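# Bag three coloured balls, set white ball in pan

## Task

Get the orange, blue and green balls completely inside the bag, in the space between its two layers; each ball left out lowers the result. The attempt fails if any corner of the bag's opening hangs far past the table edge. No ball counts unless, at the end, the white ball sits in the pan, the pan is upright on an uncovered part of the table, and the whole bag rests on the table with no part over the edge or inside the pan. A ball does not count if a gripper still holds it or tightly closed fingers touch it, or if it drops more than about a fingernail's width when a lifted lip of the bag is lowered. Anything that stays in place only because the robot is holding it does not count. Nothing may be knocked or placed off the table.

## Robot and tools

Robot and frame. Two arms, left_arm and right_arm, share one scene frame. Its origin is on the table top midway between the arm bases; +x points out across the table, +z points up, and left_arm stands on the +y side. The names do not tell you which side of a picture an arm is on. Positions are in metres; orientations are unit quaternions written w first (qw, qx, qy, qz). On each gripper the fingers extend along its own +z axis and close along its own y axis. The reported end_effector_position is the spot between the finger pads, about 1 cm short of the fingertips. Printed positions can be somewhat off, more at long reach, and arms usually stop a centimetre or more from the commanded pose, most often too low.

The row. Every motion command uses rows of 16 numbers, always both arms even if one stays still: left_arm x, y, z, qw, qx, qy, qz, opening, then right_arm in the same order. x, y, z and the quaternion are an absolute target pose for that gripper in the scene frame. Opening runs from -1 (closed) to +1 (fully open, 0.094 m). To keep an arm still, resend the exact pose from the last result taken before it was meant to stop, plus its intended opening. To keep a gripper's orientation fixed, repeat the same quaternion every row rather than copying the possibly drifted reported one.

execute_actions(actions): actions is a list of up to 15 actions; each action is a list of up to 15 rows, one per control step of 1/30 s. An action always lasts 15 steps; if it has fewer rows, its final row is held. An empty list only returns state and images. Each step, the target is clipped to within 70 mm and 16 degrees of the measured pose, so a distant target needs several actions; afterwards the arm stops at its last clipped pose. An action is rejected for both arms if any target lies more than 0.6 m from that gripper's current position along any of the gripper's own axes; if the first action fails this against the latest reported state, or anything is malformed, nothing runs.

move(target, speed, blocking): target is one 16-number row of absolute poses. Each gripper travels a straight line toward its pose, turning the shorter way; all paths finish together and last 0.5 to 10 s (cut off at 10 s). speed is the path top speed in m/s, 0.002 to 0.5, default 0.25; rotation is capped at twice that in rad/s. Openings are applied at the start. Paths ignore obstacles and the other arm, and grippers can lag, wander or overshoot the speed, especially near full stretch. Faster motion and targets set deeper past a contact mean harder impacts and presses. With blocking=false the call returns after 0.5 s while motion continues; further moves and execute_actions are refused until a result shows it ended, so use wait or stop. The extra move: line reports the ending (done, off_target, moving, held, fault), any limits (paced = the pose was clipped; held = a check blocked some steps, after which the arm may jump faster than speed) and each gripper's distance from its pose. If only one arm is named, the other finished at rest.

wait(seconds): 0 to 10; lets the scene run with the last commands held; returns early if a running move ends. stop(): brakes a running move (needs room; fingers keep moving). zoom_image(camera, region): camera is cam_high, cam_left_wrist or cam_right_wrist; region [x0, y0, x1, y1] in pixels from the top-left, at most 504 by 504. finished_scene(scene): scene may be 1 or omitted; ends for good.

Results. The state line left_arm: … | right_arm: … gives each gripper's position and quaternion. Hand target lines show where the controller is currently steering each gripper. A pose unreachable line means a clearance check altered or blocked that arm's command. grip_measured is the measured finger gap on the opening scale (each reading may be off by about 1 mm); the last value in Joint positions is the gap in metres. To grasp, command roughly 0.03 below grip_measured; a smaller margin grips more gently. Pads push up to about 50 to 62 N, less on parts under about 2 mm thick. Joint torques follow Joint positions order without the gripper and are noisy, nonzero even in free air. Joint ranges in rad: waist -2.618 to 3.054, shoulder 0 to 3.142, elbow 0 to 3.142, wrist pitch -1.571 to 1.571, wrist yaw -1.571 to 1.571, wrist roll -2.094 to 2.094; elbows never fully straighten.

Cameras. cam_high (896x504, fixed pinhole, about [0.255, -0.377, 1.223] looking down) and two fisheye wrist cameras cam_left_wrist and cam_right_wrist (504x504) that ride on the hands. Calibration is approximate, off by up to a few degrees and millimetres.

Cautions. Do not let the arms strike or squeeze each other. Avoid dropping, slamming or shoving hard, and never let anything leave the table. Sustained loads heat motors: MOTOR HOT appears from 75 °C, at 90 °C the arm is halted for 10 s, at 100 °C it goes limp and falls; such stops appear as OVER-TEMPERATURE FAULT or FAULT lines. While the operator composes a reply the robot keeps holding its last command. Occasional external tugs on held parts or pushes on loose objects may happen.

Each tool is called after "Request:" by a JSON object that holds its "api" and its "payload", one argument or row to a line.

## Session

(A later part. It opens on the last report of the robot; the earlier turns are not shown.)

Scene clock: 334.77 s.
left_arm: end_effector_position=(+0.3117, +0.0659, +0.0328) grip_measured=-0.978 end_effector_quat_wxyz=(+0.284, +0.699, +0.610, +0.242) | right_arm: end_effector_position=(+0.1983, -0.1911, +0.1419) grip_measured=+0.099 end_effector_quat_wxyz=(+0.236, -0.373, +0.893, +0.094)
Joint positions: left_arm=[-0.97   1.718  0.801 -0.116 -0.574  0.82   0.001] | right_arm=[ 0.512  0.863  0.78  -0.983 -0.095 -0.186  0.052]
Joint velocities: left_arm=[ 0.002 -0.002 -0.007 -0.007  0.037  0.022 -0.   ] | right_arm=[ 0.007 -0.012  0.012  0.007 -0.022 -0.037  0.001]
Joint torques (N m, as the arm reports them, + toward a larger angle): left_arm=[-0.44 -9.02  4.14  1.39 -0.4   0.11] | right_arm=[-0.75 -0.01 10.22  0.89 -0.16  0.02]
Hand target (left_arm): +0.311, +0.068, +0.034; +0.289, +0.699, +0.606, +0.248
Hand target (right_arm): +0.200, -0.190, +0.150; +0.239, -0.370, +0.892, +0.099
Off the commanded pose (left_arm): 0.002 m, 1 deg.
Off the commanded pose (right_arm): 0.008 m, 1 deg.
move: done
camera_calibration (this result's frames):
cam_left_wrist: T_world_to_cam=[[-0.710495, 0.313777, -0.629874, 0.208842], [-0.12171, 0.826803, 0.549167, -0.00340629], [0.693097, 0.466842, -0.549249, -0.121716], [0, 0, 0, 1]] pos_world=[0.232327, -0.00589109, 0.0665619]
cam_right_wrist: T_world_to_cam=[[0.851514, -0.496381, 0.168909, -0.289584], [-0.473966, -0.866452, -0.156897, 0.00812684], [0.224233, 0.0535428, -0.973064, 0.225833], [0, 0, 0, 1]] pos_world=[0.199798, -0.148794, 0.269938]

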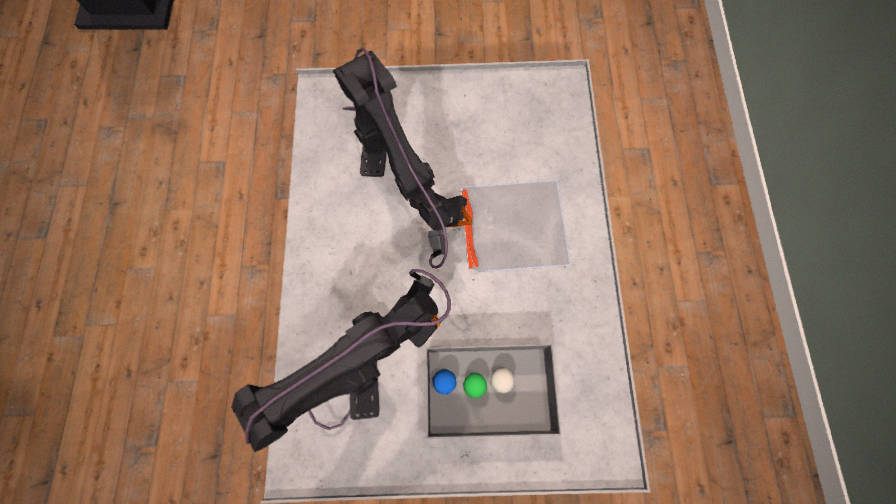

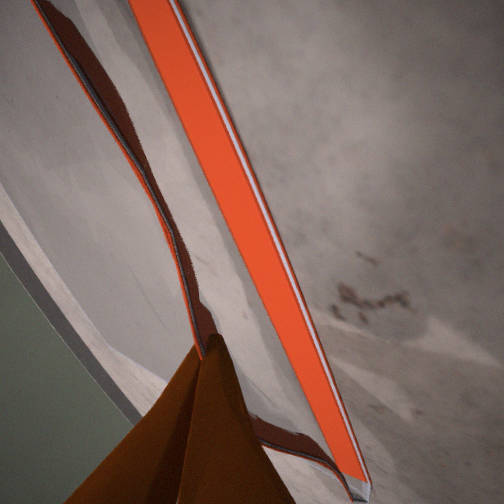

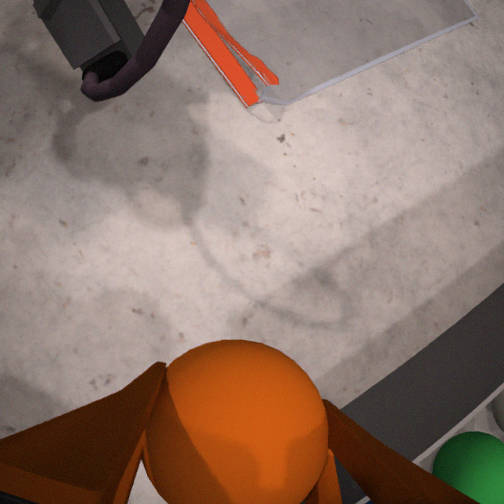

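Request:
{"api": "execute_actions", "payload": {
  "actions": [
    [[0.312,0.068,0.036,0.2889,0.6973,0.6061,0.2511,-0.2, 0.20,-0.19,0.15,0.2391,-0.3696,0.8924,0.0990,0.09]],
    [[0.305,0.069,0.037,0.2889,0.6973,0.6061,0.2511,-0.2, 0.20,-0.19,0.15,0.2391,-0.3696,0.8924,0.0990,0.09],[0.300,0.070,0.037,0.2889,0.6973,0.6061,0.2511,-0.2, 0.20,-0.19,0.15,0.2391,-0.3696,0.8924,0.0990,0.09],[0.295,0.071,0.037,0.2889,0.6973,0.6061,0.2511,-0.2, 0.20,-0.19,0.15,0.2391,-0.3696,0.8924,0.0990,0.09],[0.290,0.072,0.038,0.2889,0.6973,0.6061,0.2511,-0.2, 0.20,-0.19,0.15,0.2391,-0.3696,0.8924,0.0990,0.09],[0.285,0.073,0.038,0.2889,0.6973,0.6061,0.2511,-0.2, 0.20,-0.19,0.15,0.2391,-0.3696,0.8924,0.0990,0.09],[0.280,0.074,0.039,0.2889,0.6973,0.6061,0.2511,-0.2, 0.20,-0.19,0.15,0.2391,-0.3696,0.8924,0.0990,0.09],[0.275,0.075,0.040,0.2889,0.6973,0.6061,0.2511,-0.2, 0.20,-0.19,0.15,0.2391,-0.3696,0.8924,0.0990,0.09],[0.270,0.076,0.042,0.2889,0.6973,0.6061,0.2511,-0.2, 0.20,-0.19,0.15,0.2391,-0.3696,0.8924,0.0990,0.09],[0.265,0.077,0.045,0.2889,0.6973,0.6061,0.2511,-0.2, 0.20,-0.19,0.15,0.2391,-0.3696,0.8924,0.0990,0.09],[0.260,0.078,0.048,0.2889,0.6973,0.6061,0.2511,-0.2, 0.20,-0.19,0.15,0.2391,-0.3696,0.8924,0.0990,0.09]],
    [[0.255,0.09,0.09,0.2889,0.6973,0.6061,0.2511,-0.2, 0.20,-0.19,0.15,0.2391,-0.3696,0.8924,0.0990,0.09]]
  ]
}}

Scene clock: 349.50 s.
left_arm: end_effector_position=(+0.2540, +0.0913, +0.0816) grip_measured=-0.203 end_effector_quat_wxyz=(+0.285, +0.705, +0.601, +0.247) | right_arm: end_effector_position=(+0.1983, -0.1911, +0.1419) grip_measured=+0.099 end_effector_quat_wxyz=(+0.236, -0.373, +0.893, +0.094)
Joint positions: left_arm=[-1.128  1.434  0.752 -0.44  -0.655  0.677  0.037] | right_arm=[ 0.512  0.863  0.78  -0.983 -0.095 -0.186  0.052]
Joint velocities: left_arm=[-0.002 -0.002  0.012 -0.095 -0.051 -0.037  0.001] | right_arm=[-0.022 -0.007 -0.022 -0.037 -0.037  0.022 -0.   ]
Joint torques (N m, as the arm reports them, + toward a larger angle): left_arm=[-0.33 -6.21  8.88  0.81 -0.46 -0.12] | right_arm=[-0.67  0.07 10.16  0.89 -0.17 -0.03]
Hand target (left_arm): +0.255, +0.090, +0.090; +0.289, +0.697, +0.606, +0.251
Hand target (right_arm): +0.200, -0.190, +0.150; +0.239, -0.370, +0.892, +0.099
Off the commanded pose (left_arm): 0.009 m, 1 deg.
Off the commanded pose (right_arm): 0.008 m, 1 deg.
camera_calibration (this result's frames):
cam_left_wrist: T_world_to_cam=[[-0.69779, 0.333798, -0.633773, 0.185834], [-0.113777, 0.821901, 0.558152, -0.0605567], [0.707209, 0.461581, -0.535535, -0.0709887], [0, 0, 0, 1]] pos_world=[0.172987, 0.0205077, 0.113559]
cam_right_wrist: T_world_to_cam=[[0.851514, -0.496381, 0.168909, -0.289584], [-0.473966, -0.866452, -0.156897, 0.00812684], [0.224233, 0.0535428, -0.973064, 0.225833], [0, 0, 0, 1]] pos_world=[0.199798, -0.148794, 0.269938]

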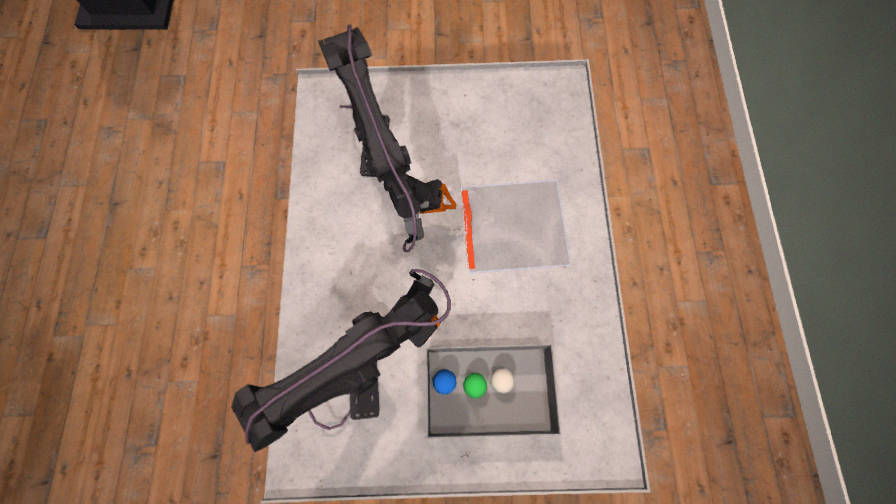

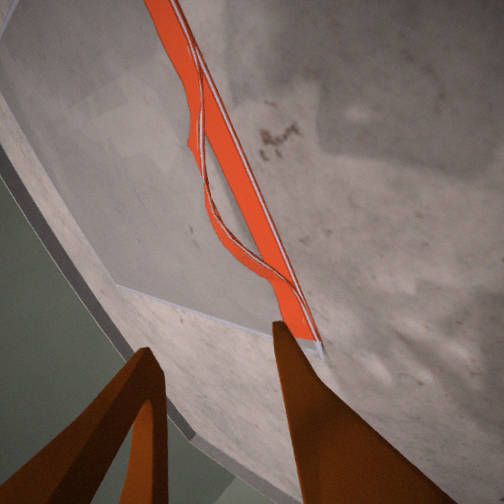

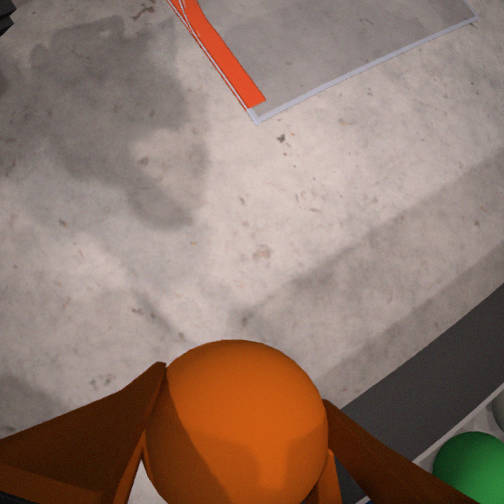

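Request:
{"api": "move", "payload": {
  "target": [0.255,0.115,0.10,0.365,0.2778,0.8811,-0.1151,-0.15, 0.20,-0.19,0.15,0.2391,-0.3696,0.8924,0.0990,0.09],
  "speed": 0.5
}}

Request:
{"api": "move", "payload": {
  "target": [0.268,0.108,0.06,0.1767,-0.4266,0.8195,-0.3395,-0.15, 0.20,-0.19,0.15,0.2391,-0.3696,0.8924,0.0990,0.09],
  "speed": 0.5
}}

Scene clock: 362.80 s.
left_arm: end_effector_position=(+0.2561, +0.1155, +0.1003) grip_measured=-0.153 end_effector_quat_wxyz=(+0.359, +0.290, +0.881, -0.103) | right_arm: end_effector_position=(+0.1983, -0.1911, +0.1419) grip_measured=+0.099 end_effector_quat_wxyz=(+0.236, -0.373, +0.893, +0.094)
Joint positions: left_arm=[-0.867  1.093  0.563 -0.307 -0.24  -0.219  0.04 ] | right_arm=[ 0.512  0.863  0.78  -0.983 -0.095 -0.186  0.052]
Joint velocities: left_arm=[ 0.007 -0.027  0.002 -0.007 -0.051 -0.037  0.   ] | right_arm=[ 0.002 -0.002 -0.007 -0.081 -0.11  -0.037  0.   ]
Joint torques (N m, as the arm reports them, + toward a larger angle): left_arm=[ 0.54 -4.8   5.71  1.78 -0.04 -0.09] | right_arm=[-0.63  0.14 10.22  0.89 -0.17  0.02]
Hand target (left_arm): +0.256, +0.116, +0.103; +0.365, +0.279, +0.881, -0.114
Hand target (right_arm): +0.200, -0.190, +0.150; +0.239, -0.370, +0.892, +0.099
Off the commanded pose (left_arm): 0.001 m, 2 deg.
Off the commanded pose (right_arm): 0.008 m, 1 deg.
move: done
camera_calibration (this result's frames):
cam_left_wrist: T_world_to_cam=[[-0.730675, -0.670243, -0.129958, 0.264956], [-0.655804, 0.741956, -0.139364, 0.127401], [0.189831, -0.0166027, -0.981676, 0.158808], [0, 0, 0, 1]] pos_world=[0.247, 0.0856958, 0.208087]
cam_right_wrist: T_world_to_cam=[[0.851514, -0.496381, 0.168909, -0.289584], [-0.473966, -0.866452, -0.156897, 0.00812684], [0.224233, 0.0535428, -0.973064, 0.225833], [0, 0, 0, 1]] pos_world=[0.199798, -0.148794, 0.269938]

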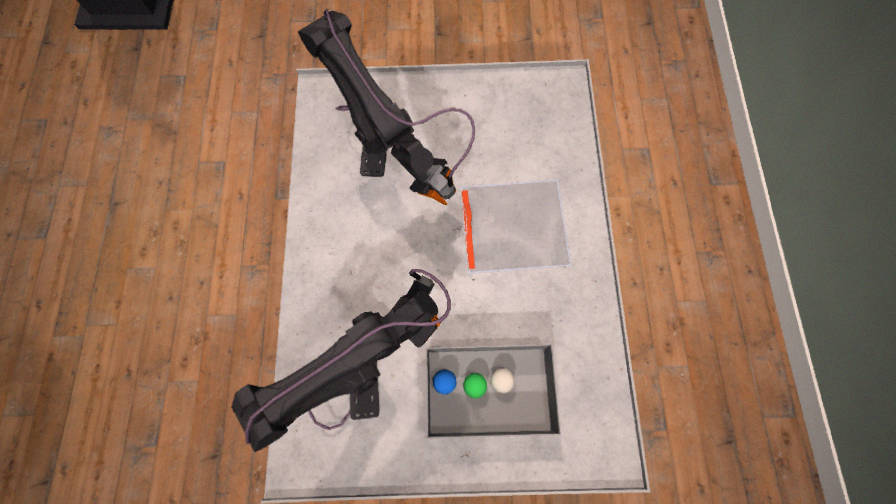

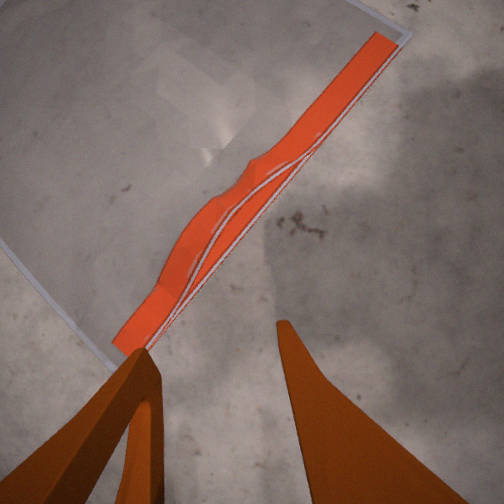

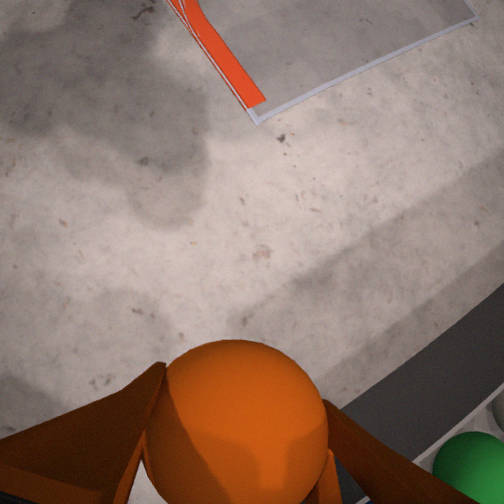

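Scene clock: 365.13 s.
left_arm: end_effector_position=(+0.2688, +0.1036, +0.0662) grip_measured=-0.153 end_effector_quat_wxyz=(+0.175, -0.420, +0.821, -0.345) | right_arm: end_effector_position=(+0.1983, -0.1911, +0.1419) grip_measured=+0.099 end_effector_quat_wxyz=(+0.236, -0.373, +0.893, +0.094)
Joint positions: left_arm=[-0.837  1.231  0.467 -0.033 -0.204 -1.779  0.04 ] | right_arm=[ 0.512  0.863  0.78  -0.983 -0.095 -0.186  0.052]
Joint velocities: left_arm=[-0.002 -0.007  0.007  0.066 -0.007  0.007  0.   ] | right_arm=[ 0.012 -0.017  0.007 -0.037  0.007  0.037  0.   ]
Joint torques (N m, as the arm reports them, + toward a larger angle): left_arm=[ 0.09 -3.14  5.15  1.76 -0.18 -0.02] | right_arm=[-0.46  0.09 10.13  0.91 -0.16  0.04]
Hand target (left_arm): +0.268, +0.108, +0.060; +0.177, -0.426, +0.820, -0.339
Hand target (right_arm): +0.200, -0.190, +0.150; +0.239, -0.370, +0.892, +0.099
Off the commanded pose (left_arm): 0.008 m, 1 deg.
Off the commanded pose (right_arm): 0.008 m, 1 deg.
move: done
camera_calibration (this result's frames):
cam_left_wrist: T_world_to_cam=[[0.38934, -0.546969, 0.741106, -0.10967], [-0.915082, -0.321468, 0.243481, 0.294301], [0.105066, -0.77297, -0.625682, 0.200407], [0, 0, 0, 1]] pos_world=[0.290953, 0.189531, 0.135011]
cam_right_wrist: T_world_to_cam=[[0.851514, -0.496381, 0.168909, -0.289584], [-0.473966, -0.866452, -0.156897, 0.00812684], [0.224233, 0.0535428, -0.973064, 0.225833], [0, 0, 0, 1]] pos_world=[0.199798, -0.148794, 0.269938]

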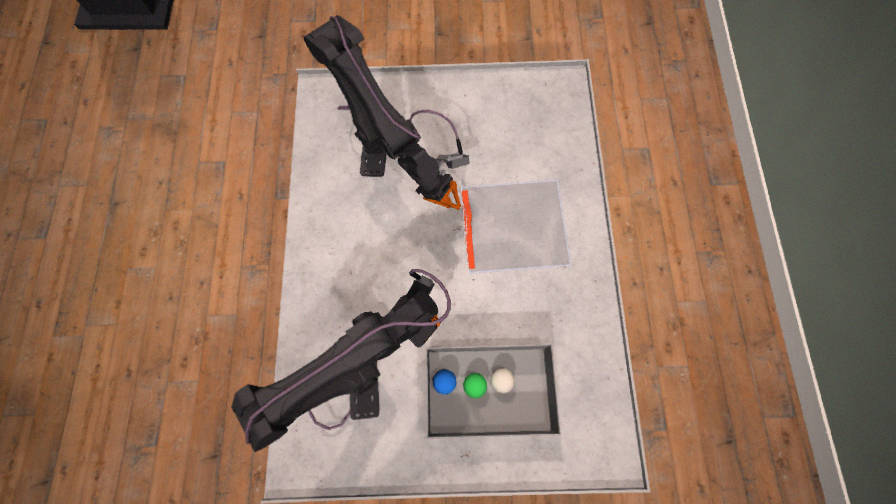

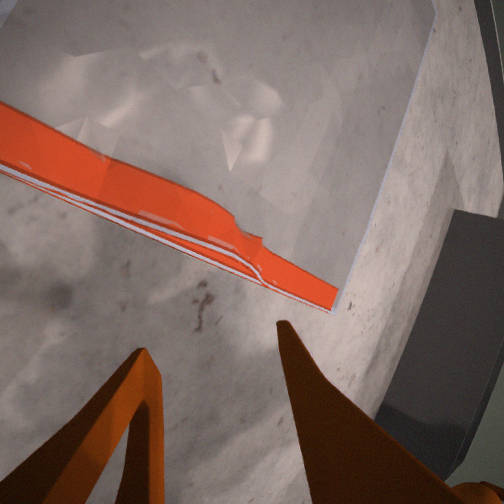

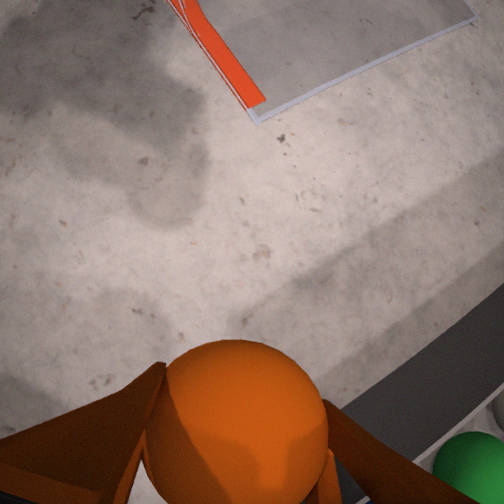

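Request:
{"api": "move", "payload": {
  "target": [0.282,0.106,0.032,0.1767,-0.4266,0.8195,-0.3395,-0.15, 0.20,-0.19,0.15,0.2391,-0.3696,0.8924,0.0990,0.09],
  "speed": 0.08
}}

Scene clock: 375.43 s.
left_arm: end_effector_position=(+0.2833, +0.1019, +0.0367) grip_measured=-0.153 end_effector_quat_wxyz=(+0.176, -0.430, +0.816, -0.344) | right_arm: end_effector_position=(+0.1983, -0.1911, +0.1419) grip_measured=+0.099 end_effector_quat_wxyz=(+0.236, -0.373, +0.893, +0.094)
Joint positions: left_arm=[-0.796  1.387  0.427  0.166 -0.185 -1.77   0.04 ] | right_arm=[ 0.512  0.863  0.78  -0.983 -0.095 -0.186  0.052]
Joint velocities: left_arm=[ 0.007  0.007  0.007 -0.022  0.022 -0.037 -0.002] | right_arm=[-0.002 -0.012 -0.002 -0.051 -0.007 -0.066  0.001]
Joint torques (N m, as the arm reports them, + toward a larger angle): left_arm=[ 0.69 -4.2   4.55  1.78 -0.03  0.2 ] | right_arm=[-0.57 -0.01 10.24  0.86 -0.18  0.02]
Hand target (left_arm): +0.282, +0.106, +0.031; +0.177, -0.427, +0.819, -0.339
Hand target (right_arm): +0.200, -0.190, +0.150; +0.239, -0.370, +0.892, +0.099
Off the commanded pose (left_arm): 0.006 m, 1 deg.
Off the commanded pose (right_arm): 0.008 m, 1 deg.
move: done
camera_calibration (this result's frames):
cam_left_wrist: T_world_to_cam=[[0.405187, -0.534505, 0.741706, -0.100191], [-0.906493, -0.340234, 0.250022, 0.313442], [0.118716, -0.773657, -0.622384, 0.175111], [0, 0, 0, 1]] pos_world=[0.303941, 0.188566, 0.104931]
cam_right_wrist: T_world_to_cam=[[0.851514, -0.496381, 0.168909, -0.289584], [-0.473966, -0.866452, -0.156897, 0.00812684], [0.224233, 0.0535428, -0.973064, 0.225833], [0, 0, 0, 1]] pos_world=[0.199798, -0.148794, 0.269938]

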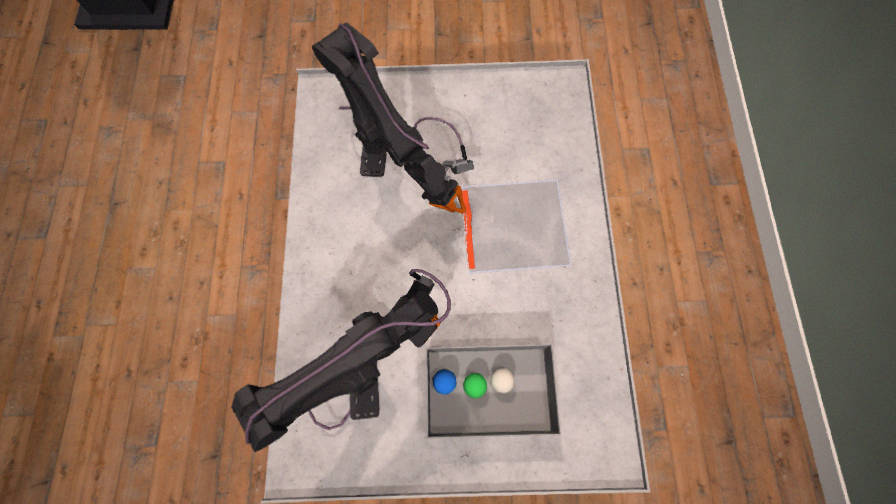

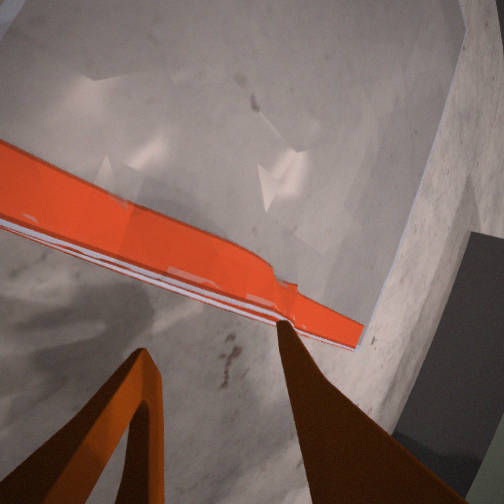

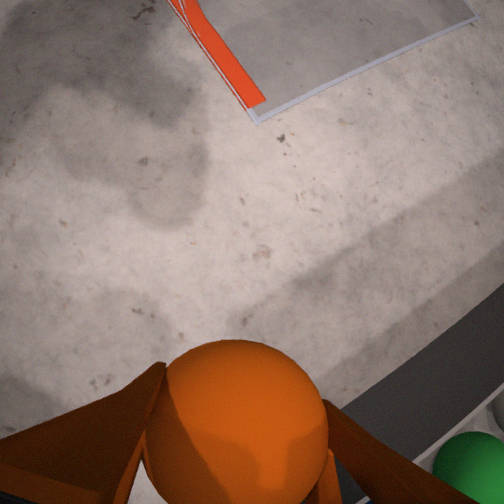

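Request:
{"api": "move", "payload": {
  "target": [0.292,0.099,0.027,0.1767,-0.4266,0.8195,-0.3395,-0.15, 0.20,-0.19,0.15,0.2391,-0.3696,0.8924,0.0990,0.09],
  "speed": 0.04
}}

Scene clock: 383.13 s.
left_arm: end_effector_position=(+0.2890, +0.1001, +0.0276) grip_measured=-0.153 end_effector_quat_wxyz=(+0.176, -0.431, +0.816, -0.343) | right_arm: end_effector_position=(+0.1983, -0.1911, +0.1419) grip_measured=+0.099 end_effector_quat_wxyz=(+0.236, -0.373, +0.893, +0.094)
Joint positions: left_arm=[-0.783  1.449  0.427  0.227 -0.179 -1.761  0.04 ] | right_arm=[ 0.512  0.863  0.78  -0.983 -0.095 -0.186  0.052]
Joint velocities: left_arm=[ 0.002  0.007 -0.007  0.051 -0.051 -0.037  0.   ] | right_arm=[ 0.007 -0.002  0.017 -0.007  0.037 -0.066 -0.001]
Joint torques (N m, as the arm reports them, + toward a larger angle): left_arm=[ 0.74 -3.83  7.1   1.58 -0.01  0.2 ] | right_arm=[-0.45  0.11 10.26  0.88 -0.14  0.01]
Hand target (left_arm): +0.292, +0.099, +0.027; +0.177, -0.427, +0.819, -0.339
Hand target (right_arm): +0.200, -0.190, +0.150; +0.239, -0.370, +0.892, +0.099
Off the commanded pose (left_arm): 0.003 m, 1 deg.
Off the commanded pose (right_arm): 0.008 m, 1 deg.
move: done
camera_calibration (this result's frames):
cam_left_wrist: T_world_to_cam=[[0.406284, -0.535651, 0.740278, -0.0969266], [-0.905801, -0.342707, 0.249151, 0.320383], [0.120241, -0.771771, -0.624429, 0.166802], [0, 0, 0, 1]] pos_world=[0.309527, 0.186611, 0.0960848]
cam_right_wrist: T_world_to_cam=[[0.851514, -0.496381, 0.168909, -0.289584], [-0.473966, -0.866452, -0.156897, 0.00812684], [0.224233, 0.0535428, -0.973064, 0.225833], [0, 0, 0, 1]] pos_world=[0.199798, -0.148794, 0.269938]

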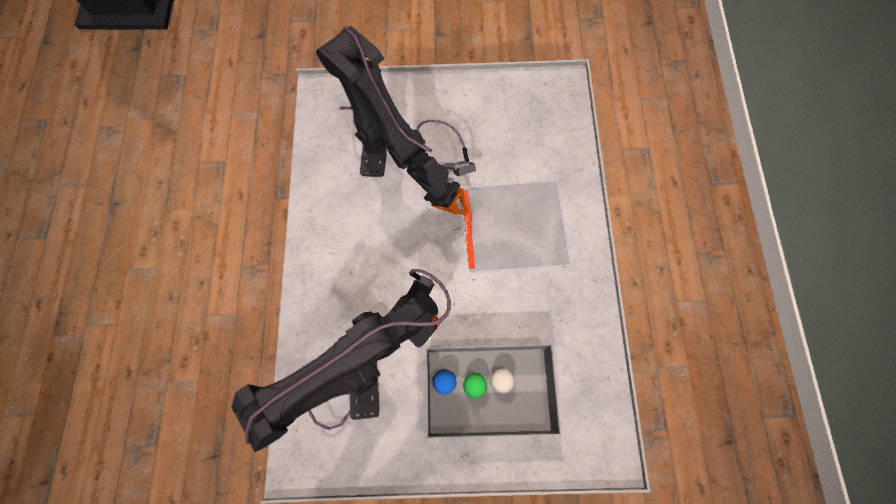

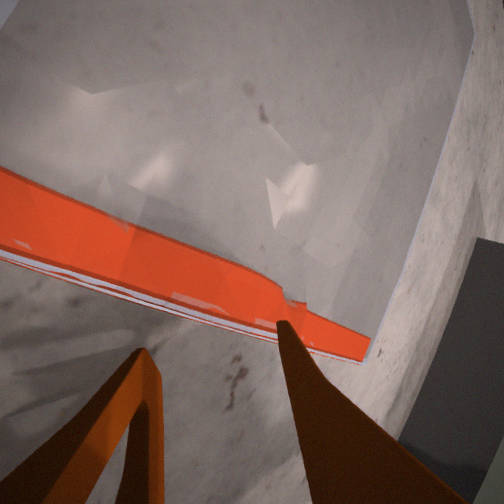

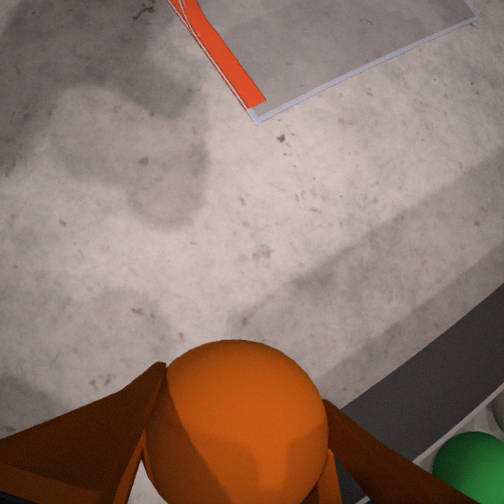

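Request:
{"api": "move", "payload": {
  "target": [0.318,0.081,0.034,0.1767,-0.4266,0.8195,-0.3395,-0.15, 0.20,-0.19,0.15,0.2391,-0.3696,0.8924,0.0990,0.09],
  "speed": 0.04
}}

Scene clock: 386.73 s.
left_arm: end_effector_position=(+0.3134, +0.0829, +0.0313) grip_measured=-0.153 end_effector_quat_wxyz=(+0.176, -0.431, +0.815, -0.344) | right_arm: end_effector_position=(+0.1983, -0.1911, +0.1419) grip_measured=+0.099 end_effector_quat_wxyz=(+0.236, -0.373, +0.893, +0.094)
Joint positions: left_arm=[-0.752  1.552  0.538  0.225 -0.156 -1.739  0.04 ] | right_arm=[ 0.512  0.863  0.78  -0.983 -0.095 -0.186  0.052]
Joint velocities: left_arm=[-0.017  0.002  0.017 -0.037  0.007 -0.037 -0.   ] | right_arm=[-0.012  0.002  0.017  0.022  0.037 -0.007  0.001]
Joint torques (N m, as the arm reports them, + toward a larger angle): left_arm=[ 0.69 -5.54  8.39  1.37 -0.05  0.21] | right_arm=[-0.63  0.08 10.07  0.89 -0.14  0.02]
Hand target (left_arm): +0.318, +0.081, +0.034; +0.177, -0.427, +0.819, -0.340
Hand target (right_arm): +0.200, -0.190, +0.150; +0.239, -0.370, +0.892, +0.099
Off the commanded pose (left_arm): 0.006 m, 1 deg.
Off the commanded pose (right_arm): 0.008 m, 1 deg.
move: done
camera_calibration (this result's frames):
cam_left_wrist: T_world_to_cam=[[0.405897, -0.534244, 0.741506, -0.118736], [-0.906046, -0.341497, 0.249922, 0.335568], [0.119703, -0.773281, -0.622662, 0.153147], [0, 0, 0, 1]] pos_world=[0.333902, 0.169587, 0.0995365]
cam_right_wrist: T_world_to_cam=[[0.851514, -0.496381, 0.168909, -0.289584], [-0.473966, -0.866452, -0.156897, 0.00812684], [0.224233, 0.0535428, -0.973064, 0.225833], [0, 0, 0, 1]] pos_world=[0.199798, -0.148794, 0.269938]

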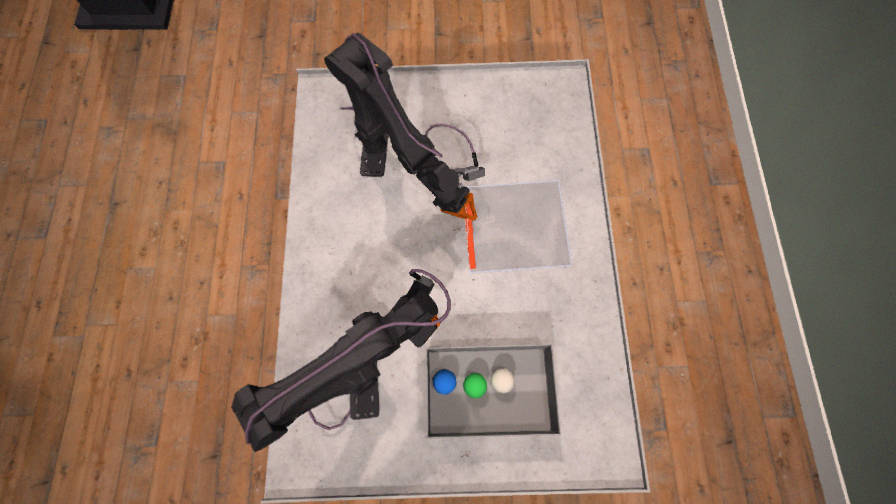

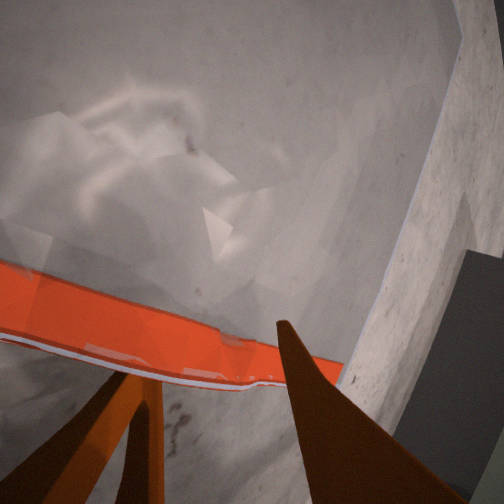

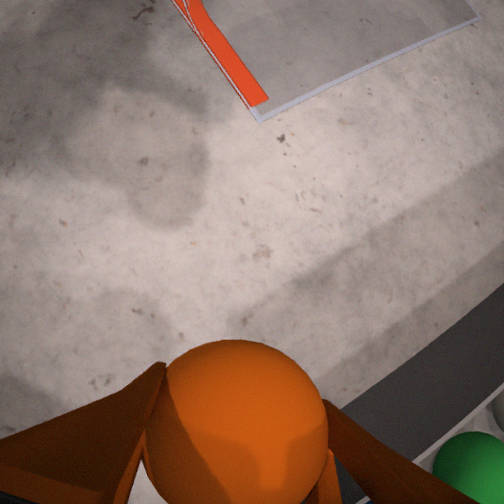

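Request:
{"api": "move", "payload": {
  "target": [0.330,0.073,0.035,0.1767,-0.4266,0.8195,-0.3395,-0.15, 0.20,-0.19,0.15,0.2391,-0.3696,0.8924,0.0990,0.09],
  "speed": 0.03
}}

Request:
{"api": "zoom_image", "payload": {
  "camera": "cam_high",
  "region": [430, 160, 590, 290]
}}

Scene clock: 390.77 s.
left_arm: end_effector_position=(+0.3251, +0.0749, +0.0324) grip_measured=-0.153 end_effector_quat_wxyz=(+0.176, -0.431, +0.816, -0.344) | right_arm: end_effector_position=(+0.1983, -0.1911, +0.1419) grip_measured=+0.099 end_effector_quat_wxyz=(+0.236, -0.373, +0.893, +0.094)
Joint positions: left_arm=[-0.739  1.6    0.593  0.219 -0.146 -1.729  0.04 ] | right_arm=[ 0.512  0.863  0.78  -0.983 -0.095 -0.186  0.052]
Joint velocities: left_arm=[ 0.002 -0.012  0.012 -0.139 -0.022  0.037 -0.   ] | right_arm=[-0.017  0.022  0.002 -0.095 -0.022  0.007  0.001]
Joint torques (N m, as the arm reports them, + toward a larger angle): left_arm=[ 0.66 -6.13  8.47  1.34 -0.03  0.2 ] | right_arm=[-0.64  0.06 10.22  0.9  -0.15  0.03]
Hand target (left_arm): +0.330, +0.073, +0.035; +0.177, -0.427, +0.819, -0.340
Hand target (right_arm): +0.200, -0.190, +0.150; +0.239, -0.370, +0.892, +0.099
Off the commanded pose (left_arm): 0.006 m, 1 deg.
Off the commanded pose (right_arm): 0.008 m, 1 deg.
move: done
camera_calibration (this result's frames):
cam_left_wrist: T_world_to_cam=[[0.405807, -0.535025, 0.740992, -0.128503], [-0.906147, -0.341303, 0.24982, 0.343273], [0.119243, -0.772826, -0.623314, 0.146429], [0, 0, 0, 1]] pos_world=[0.345743, 0.161572, 0.100735]
cam_right_wrist: T_world_to_cam=[[0.851514, -0.496381, 0.168909, -0.289584], [-0.473966, -0.866452, -0.156897, 0.00812684], [0.224233, 0.0535428, -0.973064, 0.225833], [0, 0, 0, 1]] pos_world=[0.199798, -0.148794, 0.269938]

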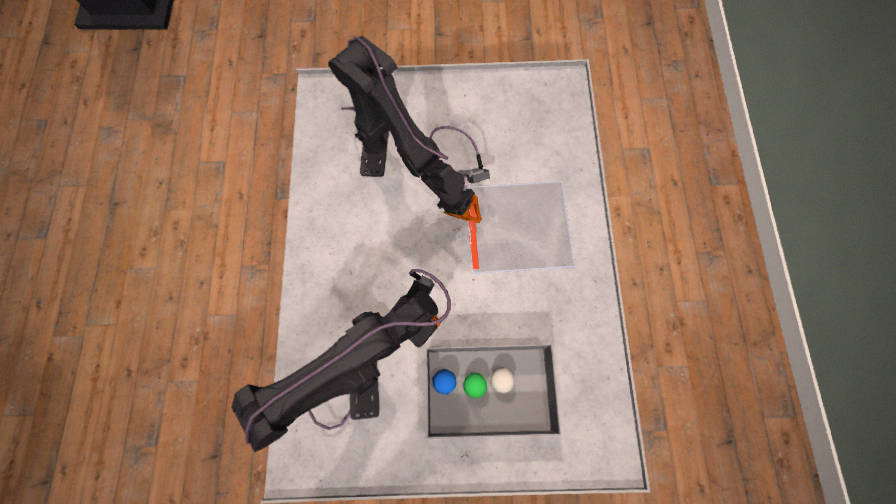

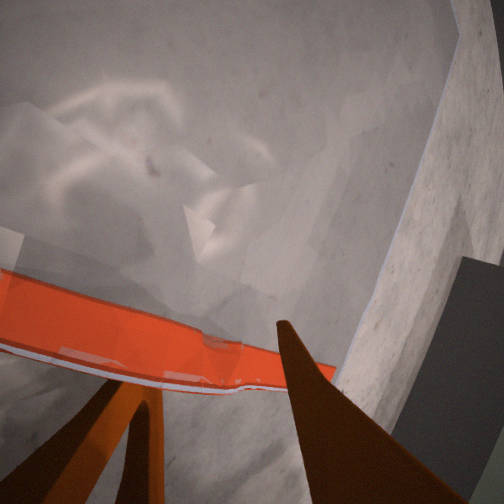

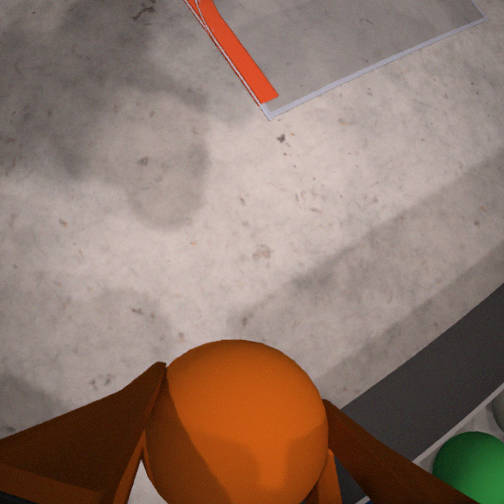

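Region (430, 160, 590, 290) of cam_high's 896x504 image, scaled by 3.150, with more detail than that image has; it fills the top 410 rows of this view, and the rest is white.

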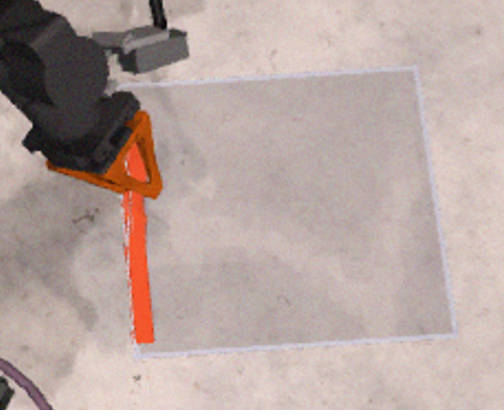

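Request:
{"api": "move", "payload": {
  "target": [0.330,0.073,0.035,0.1767,-0.4266,0.8195,-0.3395,-0.15, 0.35,-0.035,0.06,0.2391,-0.3696,0.8924,0.0990,0.09],
  "speed": 0.25
}}

Request:
{"api": "move", "payload": {
  "target": [0.330,0.073,0.035,0.1767,-0.4266,0.8195,-0.3395,-0.15, 0.35,-0.035,0.027,0.2391,-0.3696,0.8924,0.0990,0.09],
  "speed": 0.05
}}

Scene clock: 403.47 s.
left_arm: end_effector_position=(+0.3246, +0.0752, +0.0318) grip_measured=-0.153 end_effector_quat_wxyz=(+0.175, -0.430, +0.817, -0.342) | right_arm: end_effector_position=(+0.3408, -0.0450, +0.0470) grip_measured=+0.099 end_effector_quat_wxyz=(+0.217, -0.372, +0.898, +0.092)
Joint positions: left_arm=[-0.739  1.6    0.593  0.216 -0.145 -1.728  0.04 ] | right_arm=[ 0.642  1.798  1.116 -0.414 -0.037 -0.066  0.052]
Joint velocities: left_arm=[ 0.017 -0.012 -0.002 -0.051  0.022 -0.066  0.001] | right_arm=[-0.017  0.002 -0.007 -0.037 -0.007  0.037 -0.001]
Joint torques (N m, as the arm reports them, + toward a larger angle): left_arm=[ 0.76 -6.19  8.52  1.37 -0.02  0.19] | right_arm=[ 0.82 -9.41  9.71  1.16 -0.02  0.1 ]
Hand target (left_arm): +0.330, +0.073, +0.035; +0.177, -0.427, +0.819, -0.340
Hand target (right_arm): +0.349, -0.034, +0.060; +0.240, -0.369, +0.892, +0.100
Off the commanded pose (left_arm): 0.007 m, 1 deg.
Off the commanded pose (right_arm): 0.019 m, 3 deg.
move: off_target (right_arm)
camera_calibration (this result's frames):
cam_left_wrist: T_world_to_cam=[[0.406579, -0.537409, 0.73884, -0.127769], [-0.906142, -0.34043, 0.251027, 0.342934], [0.116619, -0.771556, -0.625381, 0.147152], [0, 0, 0, 1]] pos_world=[0.345534, 0.161616, 0.100341]
cam_right_wrist: T_world_to_cam=[[0.855186, -0.496307, 0.149453, -0.322685], [-0.481633, -0.867455, -0.124706, 0.188418], [0.191536, 0.0346653, -0.980873, 0.104398], [0, 0, 0, 1]] pos_world=[0.346708, -0.000325906, 0.174125]

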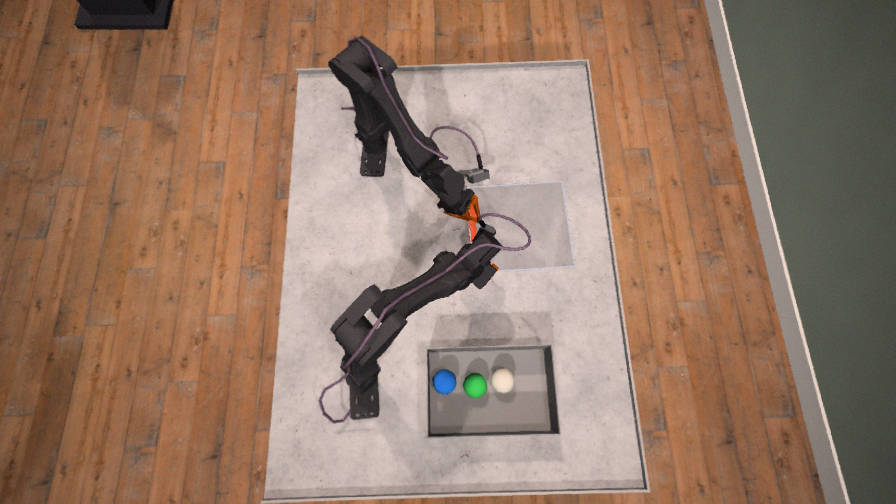

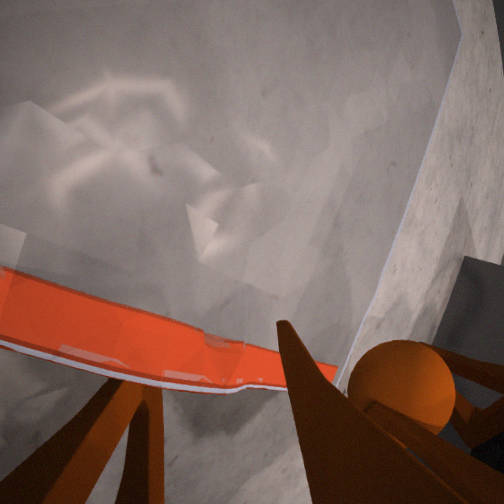

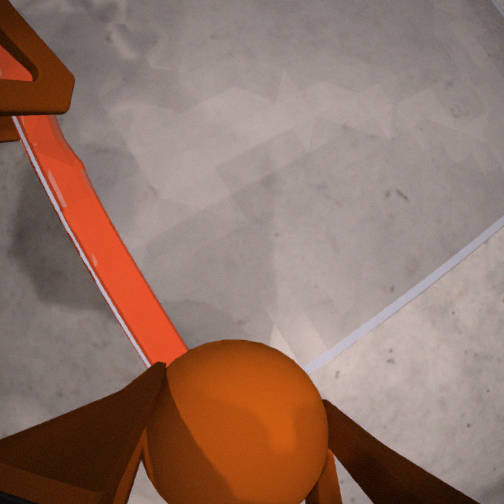

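Scene clock: 404.37 s.
left_arm: end_effector_position=(+0.3246, +0.0752, +0.0318) grip_measured=-0.153 end_effector_quat_wxyz=(+0.175, -0.430, +0.817, -0.342) | right_arm: end_effector_position=(+0.3538, -0.0338, +0.0360) grip_measured=+0.099 end_effector_quat_wxyz=(+0.244, -0.369, +0.891, +0.101)
Joint positions: left_arm=[-0.739  1.6    0.593  0.215 -0.145 -1.728  0.04 ] | right_arm=[ 0.642  1.845  1.097 -0.288 -0.037 -0.066  0.052]
Joint velocities: left_arm=[ 0.007 -0.022 -0.002 -0.037 -0.081 -0.037  0.   ] | right_arm=[ 0.002  0.007 -0.012  0.037 -0.066 -0.066 -0.001]
Joint torques (N m, as the arm reports them, + toward a larger angle): left_arm=[ 0.73 -6.17  8.48  1.36 -0.04  0.19] | right_arm=[ 0.39 -8.73  5.22  1.2   0.02  0.06]
Hand target (left_arm): +0.330, +0.073, +0.035; +0.177, -0.427, +0.819, -0.340
Hand target (right_arm): +0.350, -0.035, +0.027; +0.239, -0.369, +0.893, +0.099
Off the commanded pose (left_arm): 0.007 m, 1 deg.
Off the commanded pose (right_arm): 0.010 m, 1 deg.
move: done
camera_calibration (this result's frames):
cam_left_wrist: T_world_to_cam=[[0.406774, -0.537587, 0.738603, -0.127722], [-0.906118, -0.34021, 0.251411, 0.342833], [0.116125, -0.771529, -0.625506, 0.147277], [0, 0, 0, 1]] pos_world=[0.345499, 0.161602, 0.100266]
cam_right_wrist: T_world_to_cam=[[0.848106, -0.502392, 0.168279, -0.324998], [-0.474863, -0.861636, -0.179135, 0.202787], [0.234991, 0.0720157, -0.969326, 0.0761745], [0, 0, 0, 1]] pos_world=[0.354028, 0.0059664, 0.164854]

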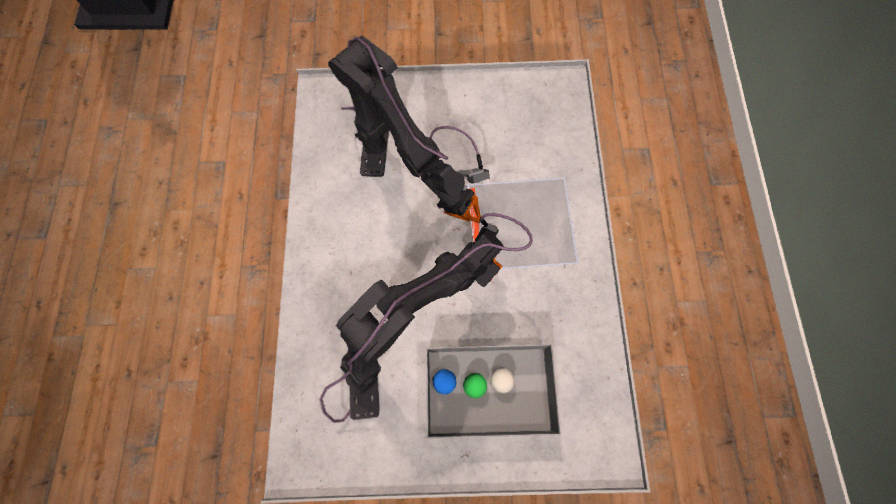

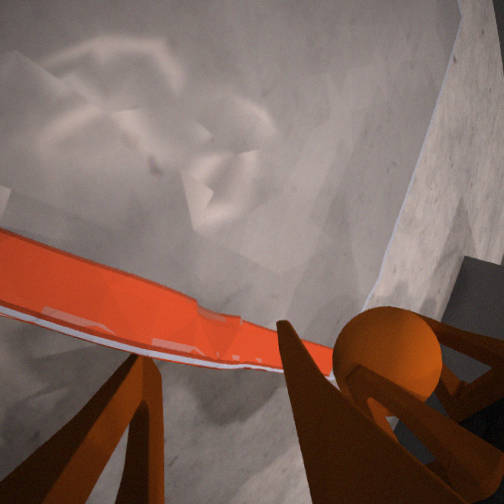

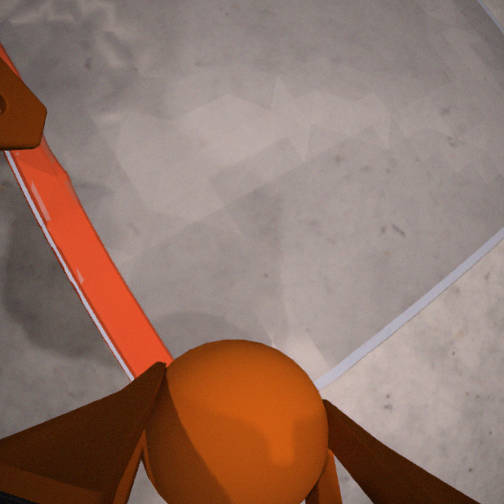

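Request:
{"api": "move", "payload": {
  "target": [0.352,0.062,0.035,0.1767,-0.4266,0.8195,-0.3395,-0.15, 0.35,-0.035,0.027,0.2391,-0.3696,0.8924,0.0990,0.09],
  "speed": 0.03
}}

Scene clock: 410.03 s.
left_arm: end_effector_position=(+0.3469, +0.0638, +0.0321) grip_measured=-0.153 end_effector_quat_wxyz=(+0.176, -0.431, +0.816, -0.343) | right_arm: end_effector_position=(+0.3540, -0.0337, +0.0361) grip_measured=+0.099 end_effector_quat_wxyz=(+0.245, -0.369, +0.891, +0.101)
Joint positions: left_arm=[-0.71   1.684  0.684  0.213 -0.127 -1.709  0.04 ] | right_arm=[ 0.642  1.845  1.097 -0.287 -0.037 -0.066  0.052]
Joint velocities: left_arm=[-0.017 -0.017 -0.022 -0.022 -0.022  0.007 -0.   ] | right_arm=[ 0.017 -0.007  0.002  0.022  0.007 -0.081  0.001]
Joint torques (N m, as the arm reports them, + toward a larger angle): left_arm=[ 0.67 -7.11  8.54  1.39 -0.03  0.2 ] | right_arm=[ 0.35 -8.74  5.25  1.22  0.02  0.08]
Hand target (left_arm): +0.352, +0.062, +0.035; +0.177, -0.427, +0.819, -0.340
Hand target (right_arm): +0.350, -0.035, +0.027; +0.239, -0.370, +0.892, +0.099
Off the commanded pose (left_arm): 0.006 m, 1 deg.
Off the commanded pose (right_arm): 0.010 m, 1 deg.
move: done
camera_calibration (this result's frames):
cam_left_wrist: T_world_to_cam=[[0.406572, -0.53566, 0.740113, -0.143255], [-0.905802, -0.342075, 0.250014, 0.359206], [0.119251, -0.772045, -0.62428, 0.135001], [0, 0, 0, 1]] pos_world=[0.367514, 0.150366, 0.100497]
cam_right_wrist: T_world_to_cam=[[0.84796, -0.502518, 0.16864, -0.325065], [-0.474707, -0.861502, -0.180189, 0.203026], [0.235832, 0.0727387, -0.969068, 0.0759768], [0, 0, 0, 1]] pos_world=[0.354102, 0.00602987, 0.165029]

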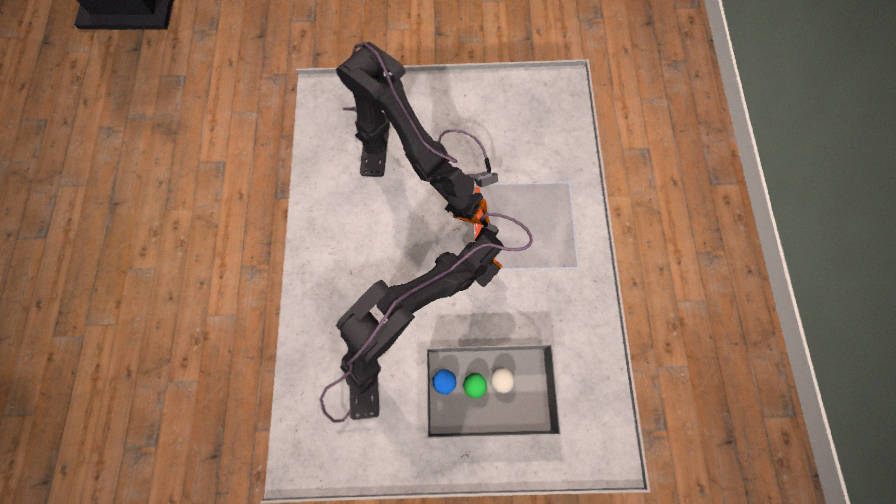

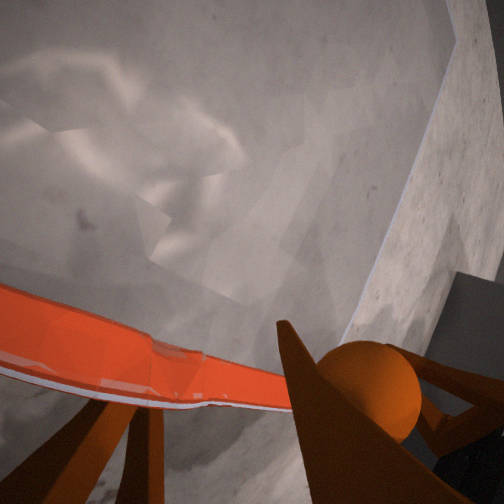

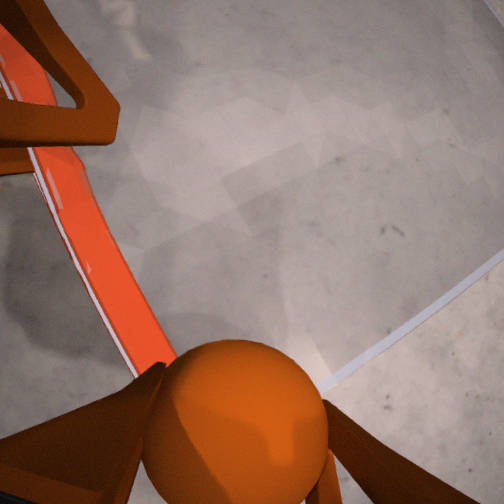

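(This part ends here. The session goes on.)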